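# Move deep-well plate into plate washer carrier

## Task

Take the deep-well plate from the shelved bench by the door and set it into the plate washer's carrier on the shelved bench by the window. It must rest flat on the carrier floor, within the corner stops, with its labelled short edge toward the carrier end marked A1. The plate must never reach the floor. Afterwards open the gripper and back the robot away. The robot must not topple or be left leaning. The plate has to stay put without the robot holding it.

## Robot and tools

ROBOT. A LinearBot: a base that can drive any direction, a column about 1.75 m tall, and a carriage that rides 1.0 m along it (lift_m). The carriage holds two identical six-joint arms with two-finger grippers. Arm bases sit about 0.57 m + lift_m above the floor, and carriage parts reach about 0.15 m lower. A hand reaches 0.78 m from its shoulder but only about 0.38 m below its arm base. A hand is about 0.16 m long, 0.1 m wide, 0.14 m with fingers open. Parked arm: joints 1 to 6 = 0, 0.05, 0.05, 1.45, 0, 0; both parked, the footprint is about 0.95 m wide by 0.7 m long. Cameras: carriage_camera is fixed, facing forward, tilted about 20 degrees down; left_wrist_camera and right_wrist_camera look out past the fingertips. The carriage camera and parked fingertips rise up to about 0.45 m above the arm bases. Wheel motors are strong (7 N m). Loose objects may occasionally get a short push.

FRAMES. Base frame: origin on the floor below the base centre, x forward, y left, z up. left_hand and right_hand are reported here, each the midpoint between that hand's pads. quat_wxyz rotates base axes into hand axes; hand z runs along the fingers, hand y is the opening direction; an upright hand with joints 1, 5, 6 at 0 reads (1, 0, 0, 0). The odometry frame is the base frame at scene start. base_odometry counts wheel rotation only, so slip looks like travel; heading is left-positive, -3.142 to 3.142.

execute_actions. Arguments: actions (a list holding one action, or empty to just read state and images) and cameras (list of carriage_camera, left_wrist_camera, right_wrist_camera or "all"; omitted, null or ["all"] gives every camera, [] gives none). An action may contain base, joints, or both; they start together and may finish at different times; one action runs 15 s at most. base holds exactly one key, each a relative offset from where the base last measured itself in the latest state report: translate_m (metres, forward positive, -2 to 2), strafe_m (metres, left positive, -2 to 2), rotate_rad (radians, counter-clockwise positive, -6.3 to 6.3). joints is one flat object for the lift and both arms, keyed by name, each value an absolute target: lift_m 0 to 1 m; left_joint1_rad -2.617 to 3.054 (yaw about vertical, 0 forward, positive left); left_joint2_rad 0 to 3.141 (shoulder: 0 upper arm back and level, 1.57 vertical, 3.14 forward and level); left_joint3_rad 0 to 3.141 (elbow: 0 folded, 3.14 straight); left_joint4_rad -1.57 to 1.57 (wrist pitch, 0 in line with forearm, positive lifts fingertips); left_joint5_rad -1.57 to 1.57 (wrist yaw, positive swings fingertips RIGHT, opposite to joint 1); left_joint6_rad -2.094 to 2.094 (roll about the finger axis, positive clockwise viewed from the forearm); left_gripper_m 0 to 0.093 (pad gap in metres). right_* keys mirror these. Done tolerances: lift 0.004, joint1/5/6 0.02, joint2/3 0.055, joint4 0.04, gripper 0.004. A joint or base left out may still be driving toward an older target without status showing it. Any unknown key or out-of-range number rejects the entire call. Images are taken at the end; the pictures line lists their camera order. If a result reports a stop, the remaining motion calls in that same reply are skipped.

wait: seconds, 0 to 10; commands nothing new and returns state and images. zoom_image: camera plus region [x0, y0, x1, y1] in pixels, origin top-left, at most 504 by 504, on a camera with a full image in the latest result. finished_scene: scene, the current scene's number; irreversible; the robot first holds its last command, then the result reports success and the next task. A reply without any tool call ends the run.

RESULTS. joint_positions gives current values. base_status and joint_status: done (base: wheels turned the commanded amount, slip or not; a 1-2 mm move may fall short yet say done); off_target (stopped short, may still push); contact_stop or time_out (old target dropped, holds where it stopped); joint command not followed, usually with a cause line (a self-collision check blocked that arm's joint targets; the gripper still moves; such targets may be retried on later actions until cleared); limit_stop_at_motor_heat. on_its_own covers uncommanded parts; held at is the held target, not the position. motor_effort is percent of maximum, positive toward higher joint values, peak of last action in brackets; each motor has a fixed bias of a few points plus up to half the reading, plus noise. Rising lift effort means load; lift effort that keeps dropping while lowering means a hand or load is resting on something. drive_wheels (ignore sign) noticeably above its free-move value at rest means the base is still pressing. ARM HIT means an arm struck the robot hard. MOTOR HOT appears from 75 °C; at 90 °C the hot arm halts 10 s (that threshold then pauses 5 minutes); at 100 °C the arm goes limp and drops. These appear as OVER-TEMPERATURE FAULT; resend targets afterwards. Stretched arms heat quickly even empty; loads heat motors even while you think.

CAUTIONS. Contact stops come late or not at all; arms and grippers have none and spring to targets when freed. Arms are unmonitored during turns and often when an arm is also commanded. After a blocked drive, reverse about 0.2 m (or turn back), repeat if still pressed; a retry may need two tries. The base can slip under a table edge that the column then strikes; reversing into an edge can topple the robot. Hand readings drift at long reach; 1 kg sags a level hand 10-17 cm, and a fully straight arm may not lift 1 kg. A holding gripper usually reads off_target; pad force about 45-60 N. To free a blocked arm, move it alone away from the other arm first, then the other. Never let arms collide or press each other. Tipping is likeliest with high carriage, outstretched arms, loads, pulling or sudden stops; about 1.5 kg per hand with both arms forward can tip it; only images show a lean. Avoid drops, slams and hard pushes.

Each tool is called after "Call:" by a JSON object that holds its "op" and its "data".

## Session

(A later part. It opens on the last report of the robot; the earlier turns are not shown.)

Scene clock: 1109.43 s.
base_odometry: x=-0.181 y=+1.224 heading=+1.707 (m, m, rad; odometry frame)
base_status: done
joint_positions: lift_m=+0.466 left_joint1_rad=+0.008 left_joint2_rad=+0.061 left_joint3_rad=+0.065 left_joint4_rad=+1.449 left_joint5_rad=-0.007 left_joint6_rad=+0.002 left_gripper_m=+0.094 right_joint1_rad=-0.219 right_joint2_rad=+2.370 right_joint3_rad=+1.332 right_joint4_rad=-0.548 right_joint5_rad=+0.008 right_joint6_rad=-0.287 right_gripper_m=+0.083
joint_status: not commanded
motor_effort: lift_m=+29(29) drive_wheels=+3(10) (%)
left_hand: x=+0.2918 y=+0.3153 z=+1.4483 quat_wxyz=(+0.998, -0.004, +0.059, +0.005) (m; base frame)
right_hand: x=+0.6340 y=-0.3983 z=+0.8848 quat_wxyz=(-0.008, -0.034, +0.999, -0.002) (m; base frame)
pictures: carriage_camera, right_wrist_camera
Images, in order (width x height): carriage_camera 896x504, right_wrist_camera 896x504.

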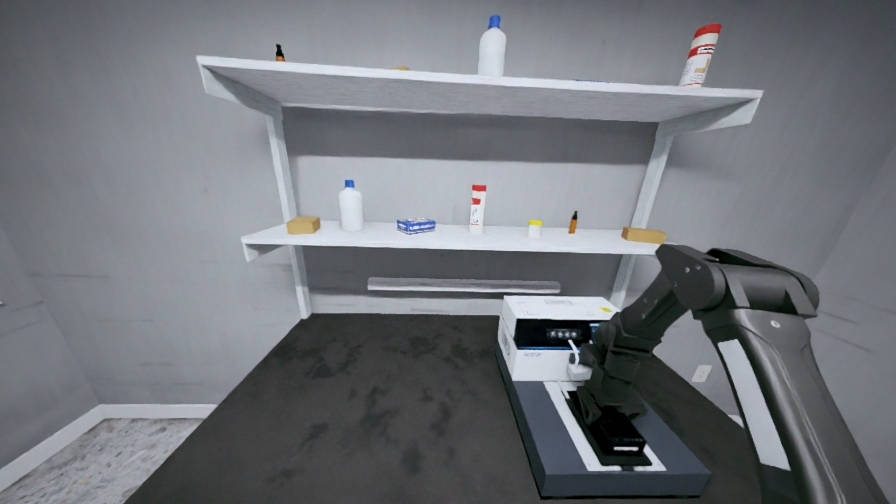

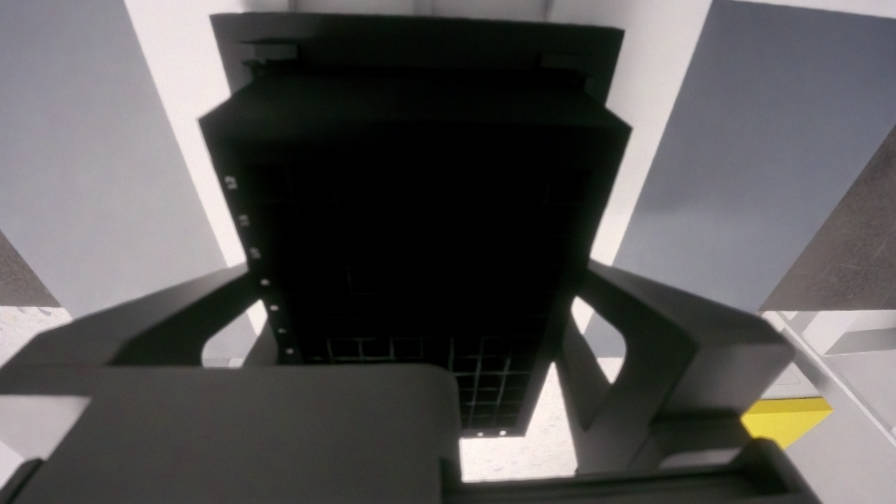

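Call:
{"op": "execute_actions", "data": {"actions": [{"joints": {"right_gripper_m": 0.093, "lift_m": 0.47}}], "cameras": ["right_wrist_camera", "carriage_camera"]}}

Scene clock: 1199.37 s.
base_odometry: x=-0.181 y=+1.224 heading=+1.707 (m, m, rad; odometry frame)
base_status: not commanded
joint_positions: lift_m=+0.470 left_joint1_rad=+0.008 left_joint2_rad=+0.061 left_joint3_rad=+0.065 left_joint4_rad=+1.449 left_joint5_rad=-0.007 left_joint6_rad=+0.002 left_gripper_m=+0.094 right_joint1_rad=-0.219 right_joint2_rad=+2.372 right_joint3_rad=+1.332 right_joint4_rad=-0.538 right_joint5_rad=+0.006 right_joint6_rad=-0.287 right_gripper_m=+0.093
joint_status: all done
motor_effort: lift_m=+32(38) drive_wheels=-1(2) (%)
left_hand: x=+0.2918 y=+0.3153 z=+1.4520 quat_wxyz=(+0.998, -0.004, +0.059, +0.005) (m; base frame)
right_hand: x=+0.6361 y=-0.3984 z=+0.8877 quat_wxyz=(-0.004, -0.034, +0.999, -0.002) (m; base frame)
pictures: carriage_camera, right_wrist_camera
Images, in order (width x height): carriage_camera 896x504, right_wrist_camera 896x504.

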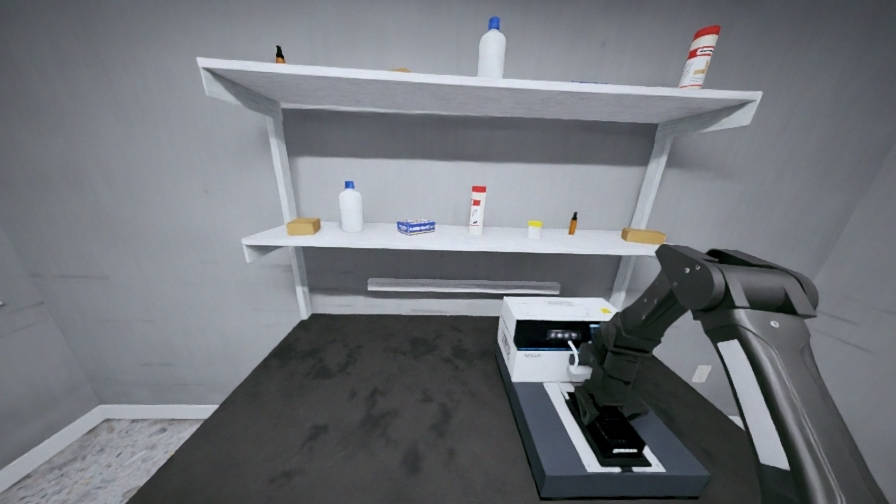

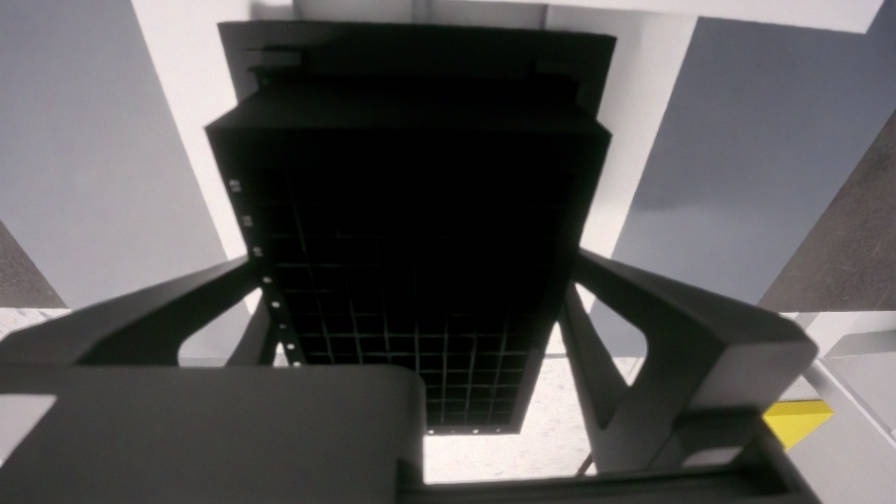

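Call:
{"op": "zoom_image", "data": {"camera": "right_wrist_camera", "region": [200, 10, 340, 140]}}

Call:
{"op": "zoom_image", "data": {"camera": "right_wrist_camera", "region": [490, 10, 630, 140]}}

Region (200, 10, 340, 140) of right_wrist_camera's 896x504 image, scaled by 3.600, with more detail than that image has; it fills the top 468 rows of this view, and the rest is white.

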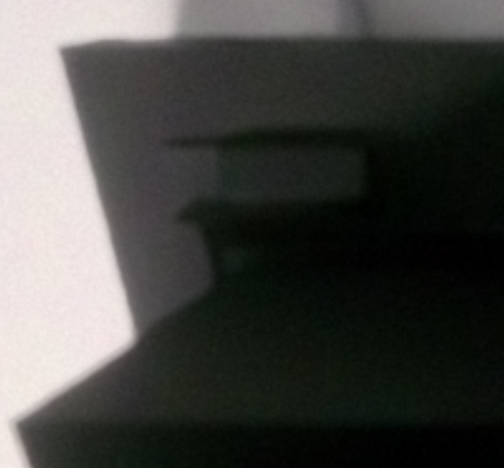

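Region (490, 10, 630, 140) of right_wrist_camera's 896x504 image, scaled by 3.600, with more detail than that image has; it fills the top 468 rows of this view, and the rest is white.

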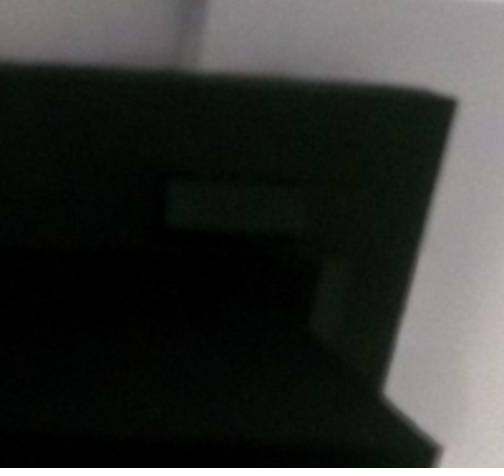

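Call:
{"op": "execute_actions", "data": {"actions": [{"joints": {"lift_m": 0.56}}], "cameras": ["right_wrist_camera", "carriage_camera"]}}

Scene clock: 1227.50 s.
base_odometry: x=-0.181 y=+1.224 heading=+1.707 (m, m, rad; odometry frame)
base_status: not commanded
joint_positions: lift_m=+0.560 left_joint1_rad=+0.008 left_joint2_rad=+0.061 left_joint3_rad=+0.065 left_joint4_rad=+1.449 left_joint5_rad=-0.007 left_joint6_rad=+0.002 left_gripper_m=+0.094 right_joint1_rad=-0.219 right_joint2_rad=+2.373 right_joint3_rad=+1.332 right_joint4_rad=-0.532 right_joint5_rad=+0.005 right_joint6_rad=-0.287 right_gripper_m=+0.093
joint_status: all done
motor_effort: lift_m=+32(38) drive_wheels=+2(2) (%)
left_hand: x=+0.2918 y=+0.3153 z=+1.5420 quat_wxyz=(+0.998, -0.004, +0.059, +0.005) (m; base frame)
right_hand: x=+0.6372 y=-0.3985 z=+0.9773 quat_wxyz=(-0.002, -0.034, +0.999, -0.002) (m; base frame)
pictures: carriage_camera, right_wrist_camera
Images, in order (width x height): carriage_camera 896x504, right_wrist_camera 896x504.

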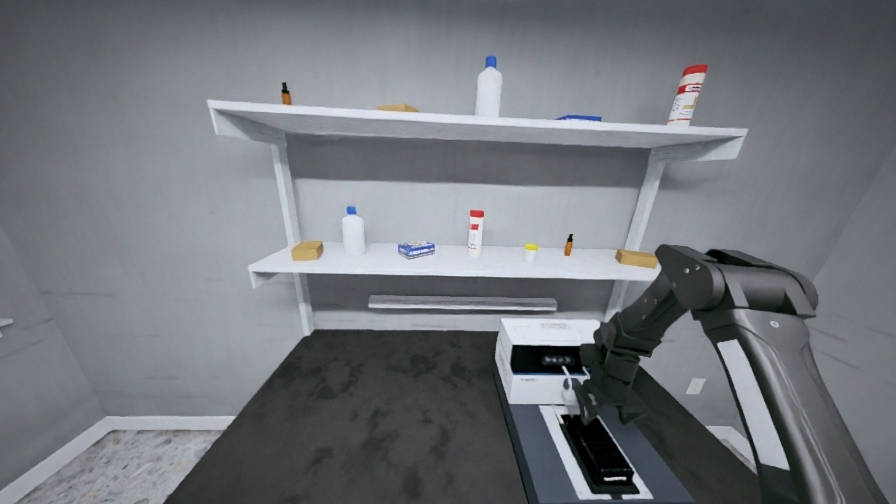

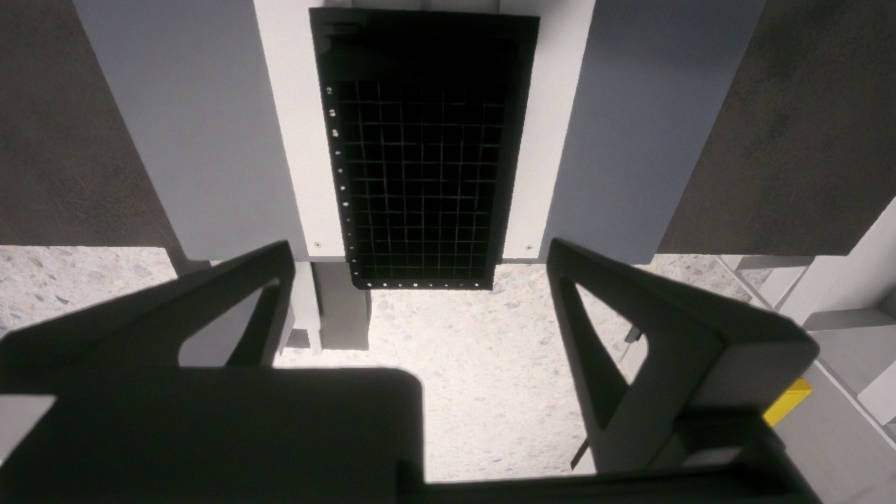

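Call:
{"op": "zoom_image", "data": {"camera": "right_wrist_camera", "region": [280, 0, 580, 300]}}

Call:
{"op": "zoom_image", "data": {"camera": "carriage_camera", "region": [540, 400, 680, 504]}}

Region (280, 0, 580, 300) of right_wrist_camera's 896x504 image, scaled by 1.680, with more detail than that image has.

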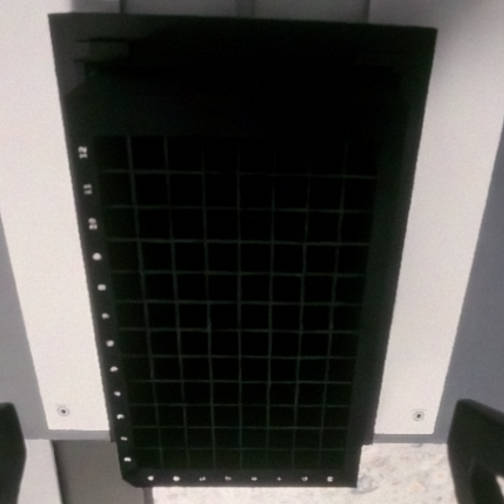

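Region (540, 400, 680, 504) of carriage_camera's 896x504 image, scaled by 3.600, with more detail than that image has; it fills the top 374 rows of this view, and the rest is white.

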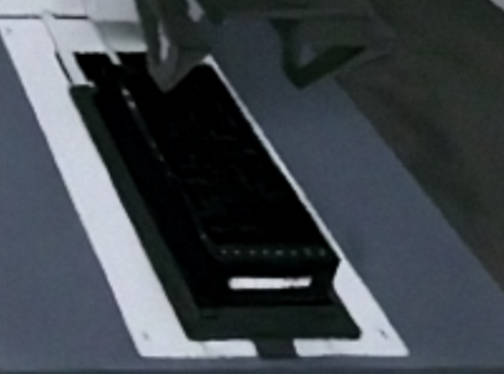

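Call:
{"op": "zoom_image", "data": {"camera": "right_wrist_camera", "region": [335, 230, 505, 300]}}

Call:
{"op": "zoom_image", "data": {"camera": "right_wrist_camera", "region": [300, 0, 550, 110]}}

Region (335, 230, 505, 300) of right_wrist_camera's 896x504 image, scaled by 2.965, with more detail than that image has; it fills the top 208 rows of this view, and the rest is white.

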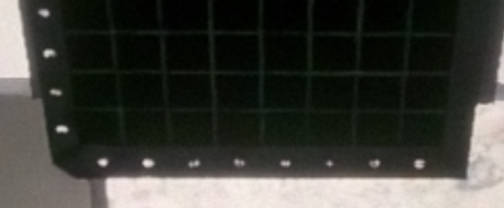

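Region (300, 0, 550, 110) of right_wrist_camera's 896x504 image, scaled by 2.016, with more detail than that image has; it fills the top 222 rows of this view, and the rest is white.

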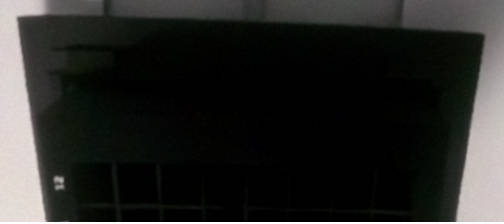

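Call:
{"op": "zoom_image", "data": {"camera": "right_wrist_camera", "region": [310, 60, 540, 160]}}

Call:
{"op": "zoom_image", "data": {"camera": "right_wrist_camera", "region": [310, 10, 420, 100]}}

Call:
{"op": "zoom_image", "data": {"camera": "right_wrist_camera", "region": [440, 10, 550, 100]}}

Region (310, 60, 540, 160) of right_wrist_camera's 896x504 image, scaled by 2.191, with more detail than that image has; it fills the top 219 rows of this view, and the rest is white.

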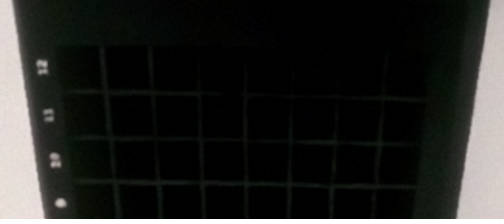

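Region (310, 10, 420, 100) of right_wrist_camera's 896x504 image, scaled by 4.582, with more detail than that image has; it fills the top 412 rows of this view, and the rest is white.

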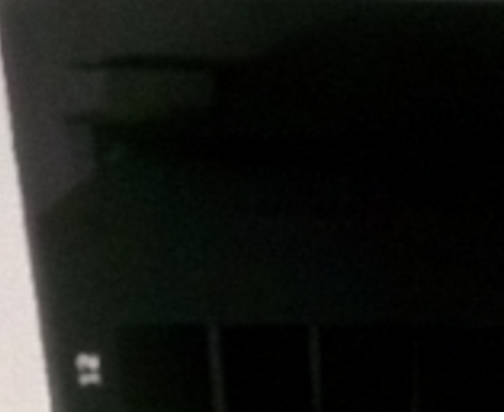

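Region (440, 10, 550, 100) of right_wrist_camera's 896x504 image, scaled by 4.582, with more detail than that image has; it fills the top 412 rows of this view, and the rest is white.

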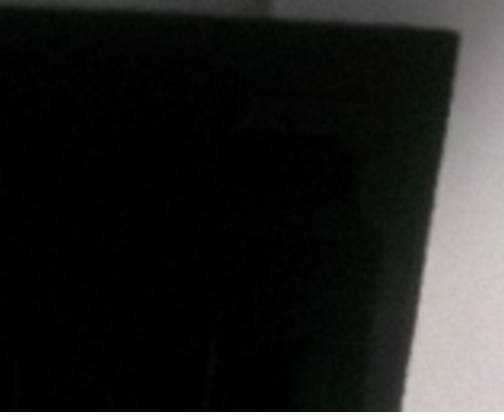

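Call:
{"op": "zoom_image", "data": {"camera": "right_wrist_camera", "region": [320, 90, 400, 150]}}

Call:
{"op": "zoom_image", "data": {"camera": "right_wrist_camera", "region": [450, 90, 530, 150]}}

Call:
{"op": "zoom_image", "data": {"camera": "right_wrist_camera", "region": [340, 235, 420, 295]}}

Call:
{"op": "zoom_image", "data": {"camera": "right_wrist_camera", "region": [430, 235, 510, 295]}}

Region (320, 90, 400, 150) of right_wrist_camera's 896x504 image, scaled by 6.300, with more detail than that image has; it fills the top 378 rows of this view, and the rest is white.

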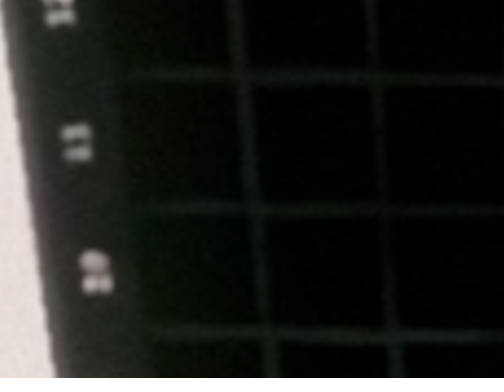

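Region (450, 90, 530, 150) of right_wrist_camera's 896x504 image, scaled by 6.300, with more detail than that image has; it fills the top 378 rows of this view, and the rest is white.

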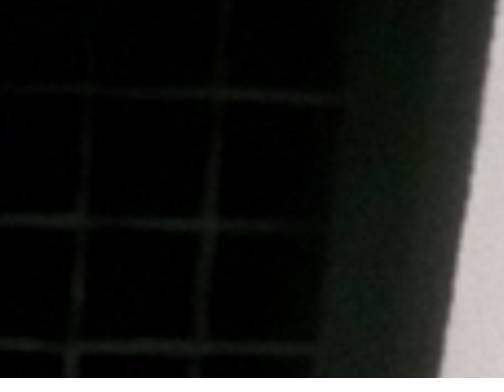

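Region (340, 235, 420, 295) of right_wrist_camera's 896x504 image, scaled by 6.300, with more detail than that image has; it fills the top 378 rows of this view, and the rest is white.

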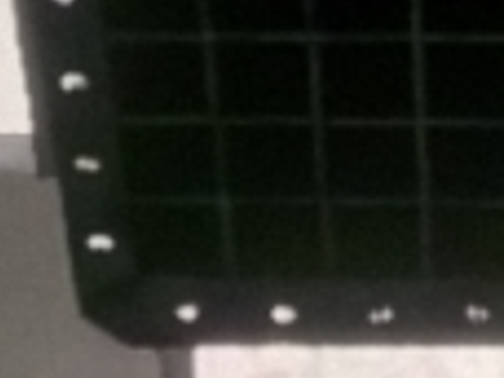

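Region (430, 235, 510, 295) of right_wrist_camera's 896x504 image, scaled by 6.300, with more detail than that image has; it fills the top 378 rows of this view, and the rest is white.

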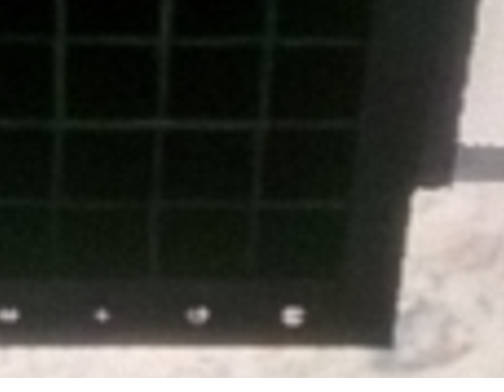

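Call:
{"op": "zoom_image", "data": {"camera": "right_wrist_camera", "region": [245, 0, 325, 60]}}

Call:
{"op": "zoom_image", "data": {"camera": "right_wrist_camera", "region": [525, 0, 605, 60]}}

Call:
{"op": "zoom_image", "data": {"camera": "right_wrist_camera", "region": [285, 210, 365, 270]}}

Call:
{"op": "zoom_image", "data": {"camera": "right_wrist_camera", "region": [485, 210, 565, 270]}}

Region (245, 0, 325, 60) of right_wrist_camera's 896x504 image, scaled by 6.300, with more detail than that image has; it fills the top 378 rows of this view, and the rest is white.

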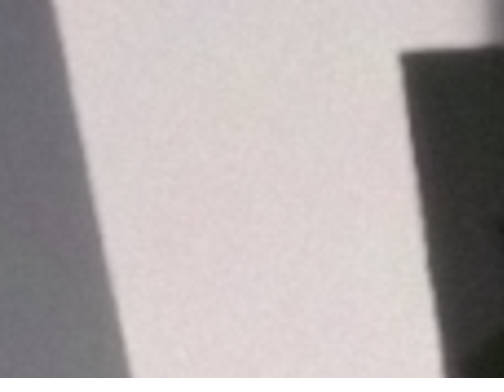

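Region (525, 0, 605, 60) of right_wrist_camera's 896x504 image, scaled by 6.300, with more detail than that image has; it fills the top 378 rows of this view, and the rest is white.

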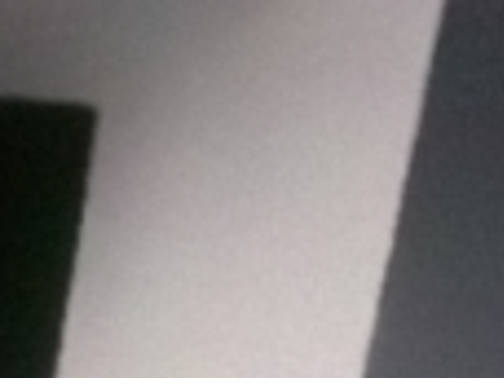

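Region (285, 210, 365, 270) of right_wrist_camera's 896x504 image, scaled by 6.300, with more detail than that image has; it fills the top 378 rows of this view, and the rest is white.

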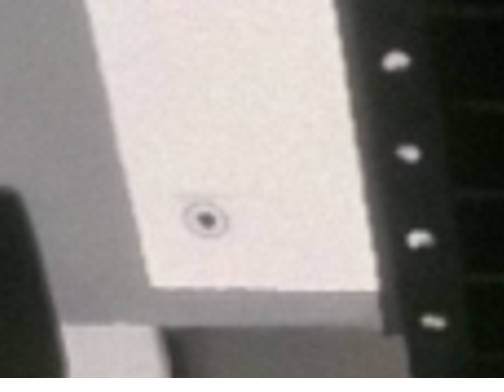

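Region (485, 210, 565, 270) of right_wrist_camera's 896x504 image, scaled by 6.300, with more detail than that image has; it fills the top 378 rows of this view, and the rest is white.

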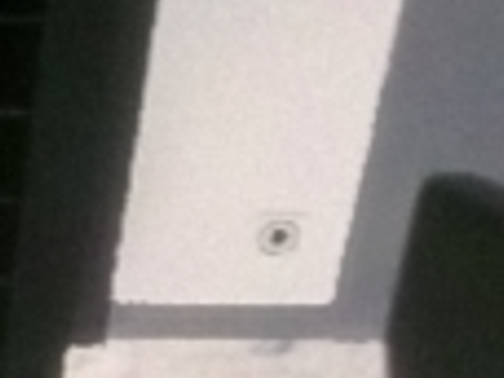

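Call:
{"op": "execute_actions", "data": {"actions": [{"base": {"translate_m": -0.35}, "joints": {"right_joint1_rad": 0.0, "right_joint2_rad": 0.05, "right_joint3_rad": 0.05, "right_joint4_rad": 1.45, "right_joint5_rad": 0.0, "right_joint6_rad": 0.0}}], "cameras": ["carriage_camera"]}}

Scene clock: 1350.23 s.
base_odometry: x=-0.134 y=+0.877 heading=+1.707 (m, m, rad; odometry frame)
base_status: done
joint_positions: lift_m=+0.560 left_joint1_rad=+0.008 left_joint2_rad=+0.061 left_joint3_rad=+0.065 left_joint4_rad=+1.449 left_joint5_rad=-0.007 left_joint6_rad=+0.002 left_gripper_m=+0.094 right_joint1_rad=+0.009 right_joint2_rad=+0.055 right_joint3_rad=+0.062 right_joint4_rad=+1.457 right_joint5_rad=-0.002 right_joint6_rad=-0.010 right_gripper_m=+0.093
joint_status: all done
motor_effort: lift_m=+32(32) drive_wheels=+1(13) (%)
left_hand: x=+0.2916 y=+0.3153 z=+1.5421 quat_wxyz=(+0.998, -0.004, +0.059, +0.005) (m; base frame)
right_hand: x=+0.2887 y=-0.3132 z=+1.5415 quat_wxyz=(+0.999, -0.002, +0.053, +0.000) (m; base frame)
pictures: carriage_camera
Images, in order (width x height): carriage_camera 896x504.

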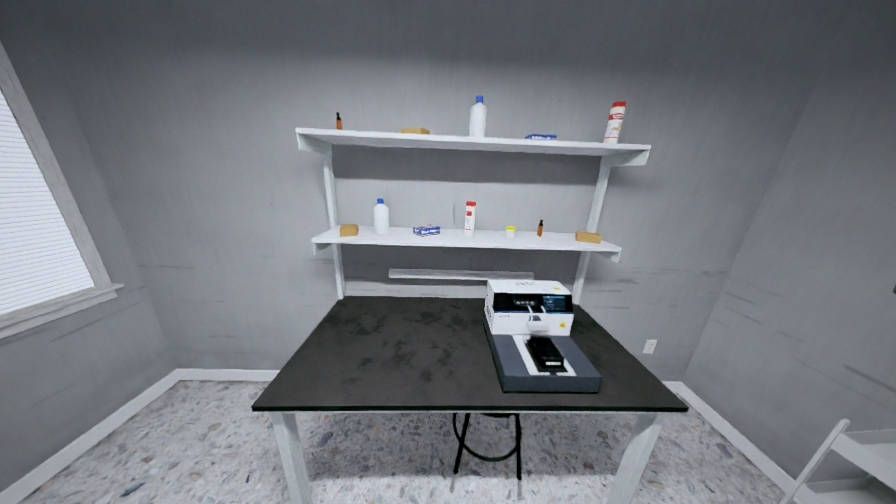

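Call:
{"op": "zoom_image", "data": {"camera": "carriage_camera", "region": [500, 320, 600, 395]}}

Region (500, 320, 600, 395) of carriage_camera's 896x504 image, scaled by 5.040, with more detail than that image has; it fills the top 378 rows of this view, and the rest is white.

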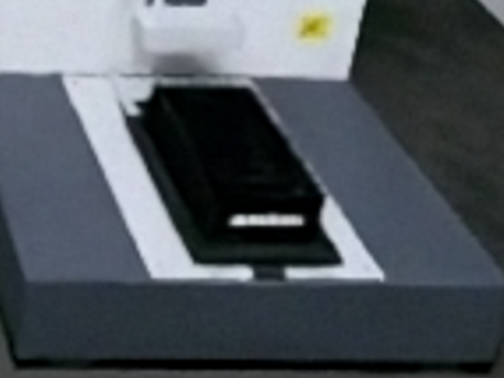

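Call:
{"op": "finished_scene", "data": {"scene": 2}}

The scene is finished: the task was done.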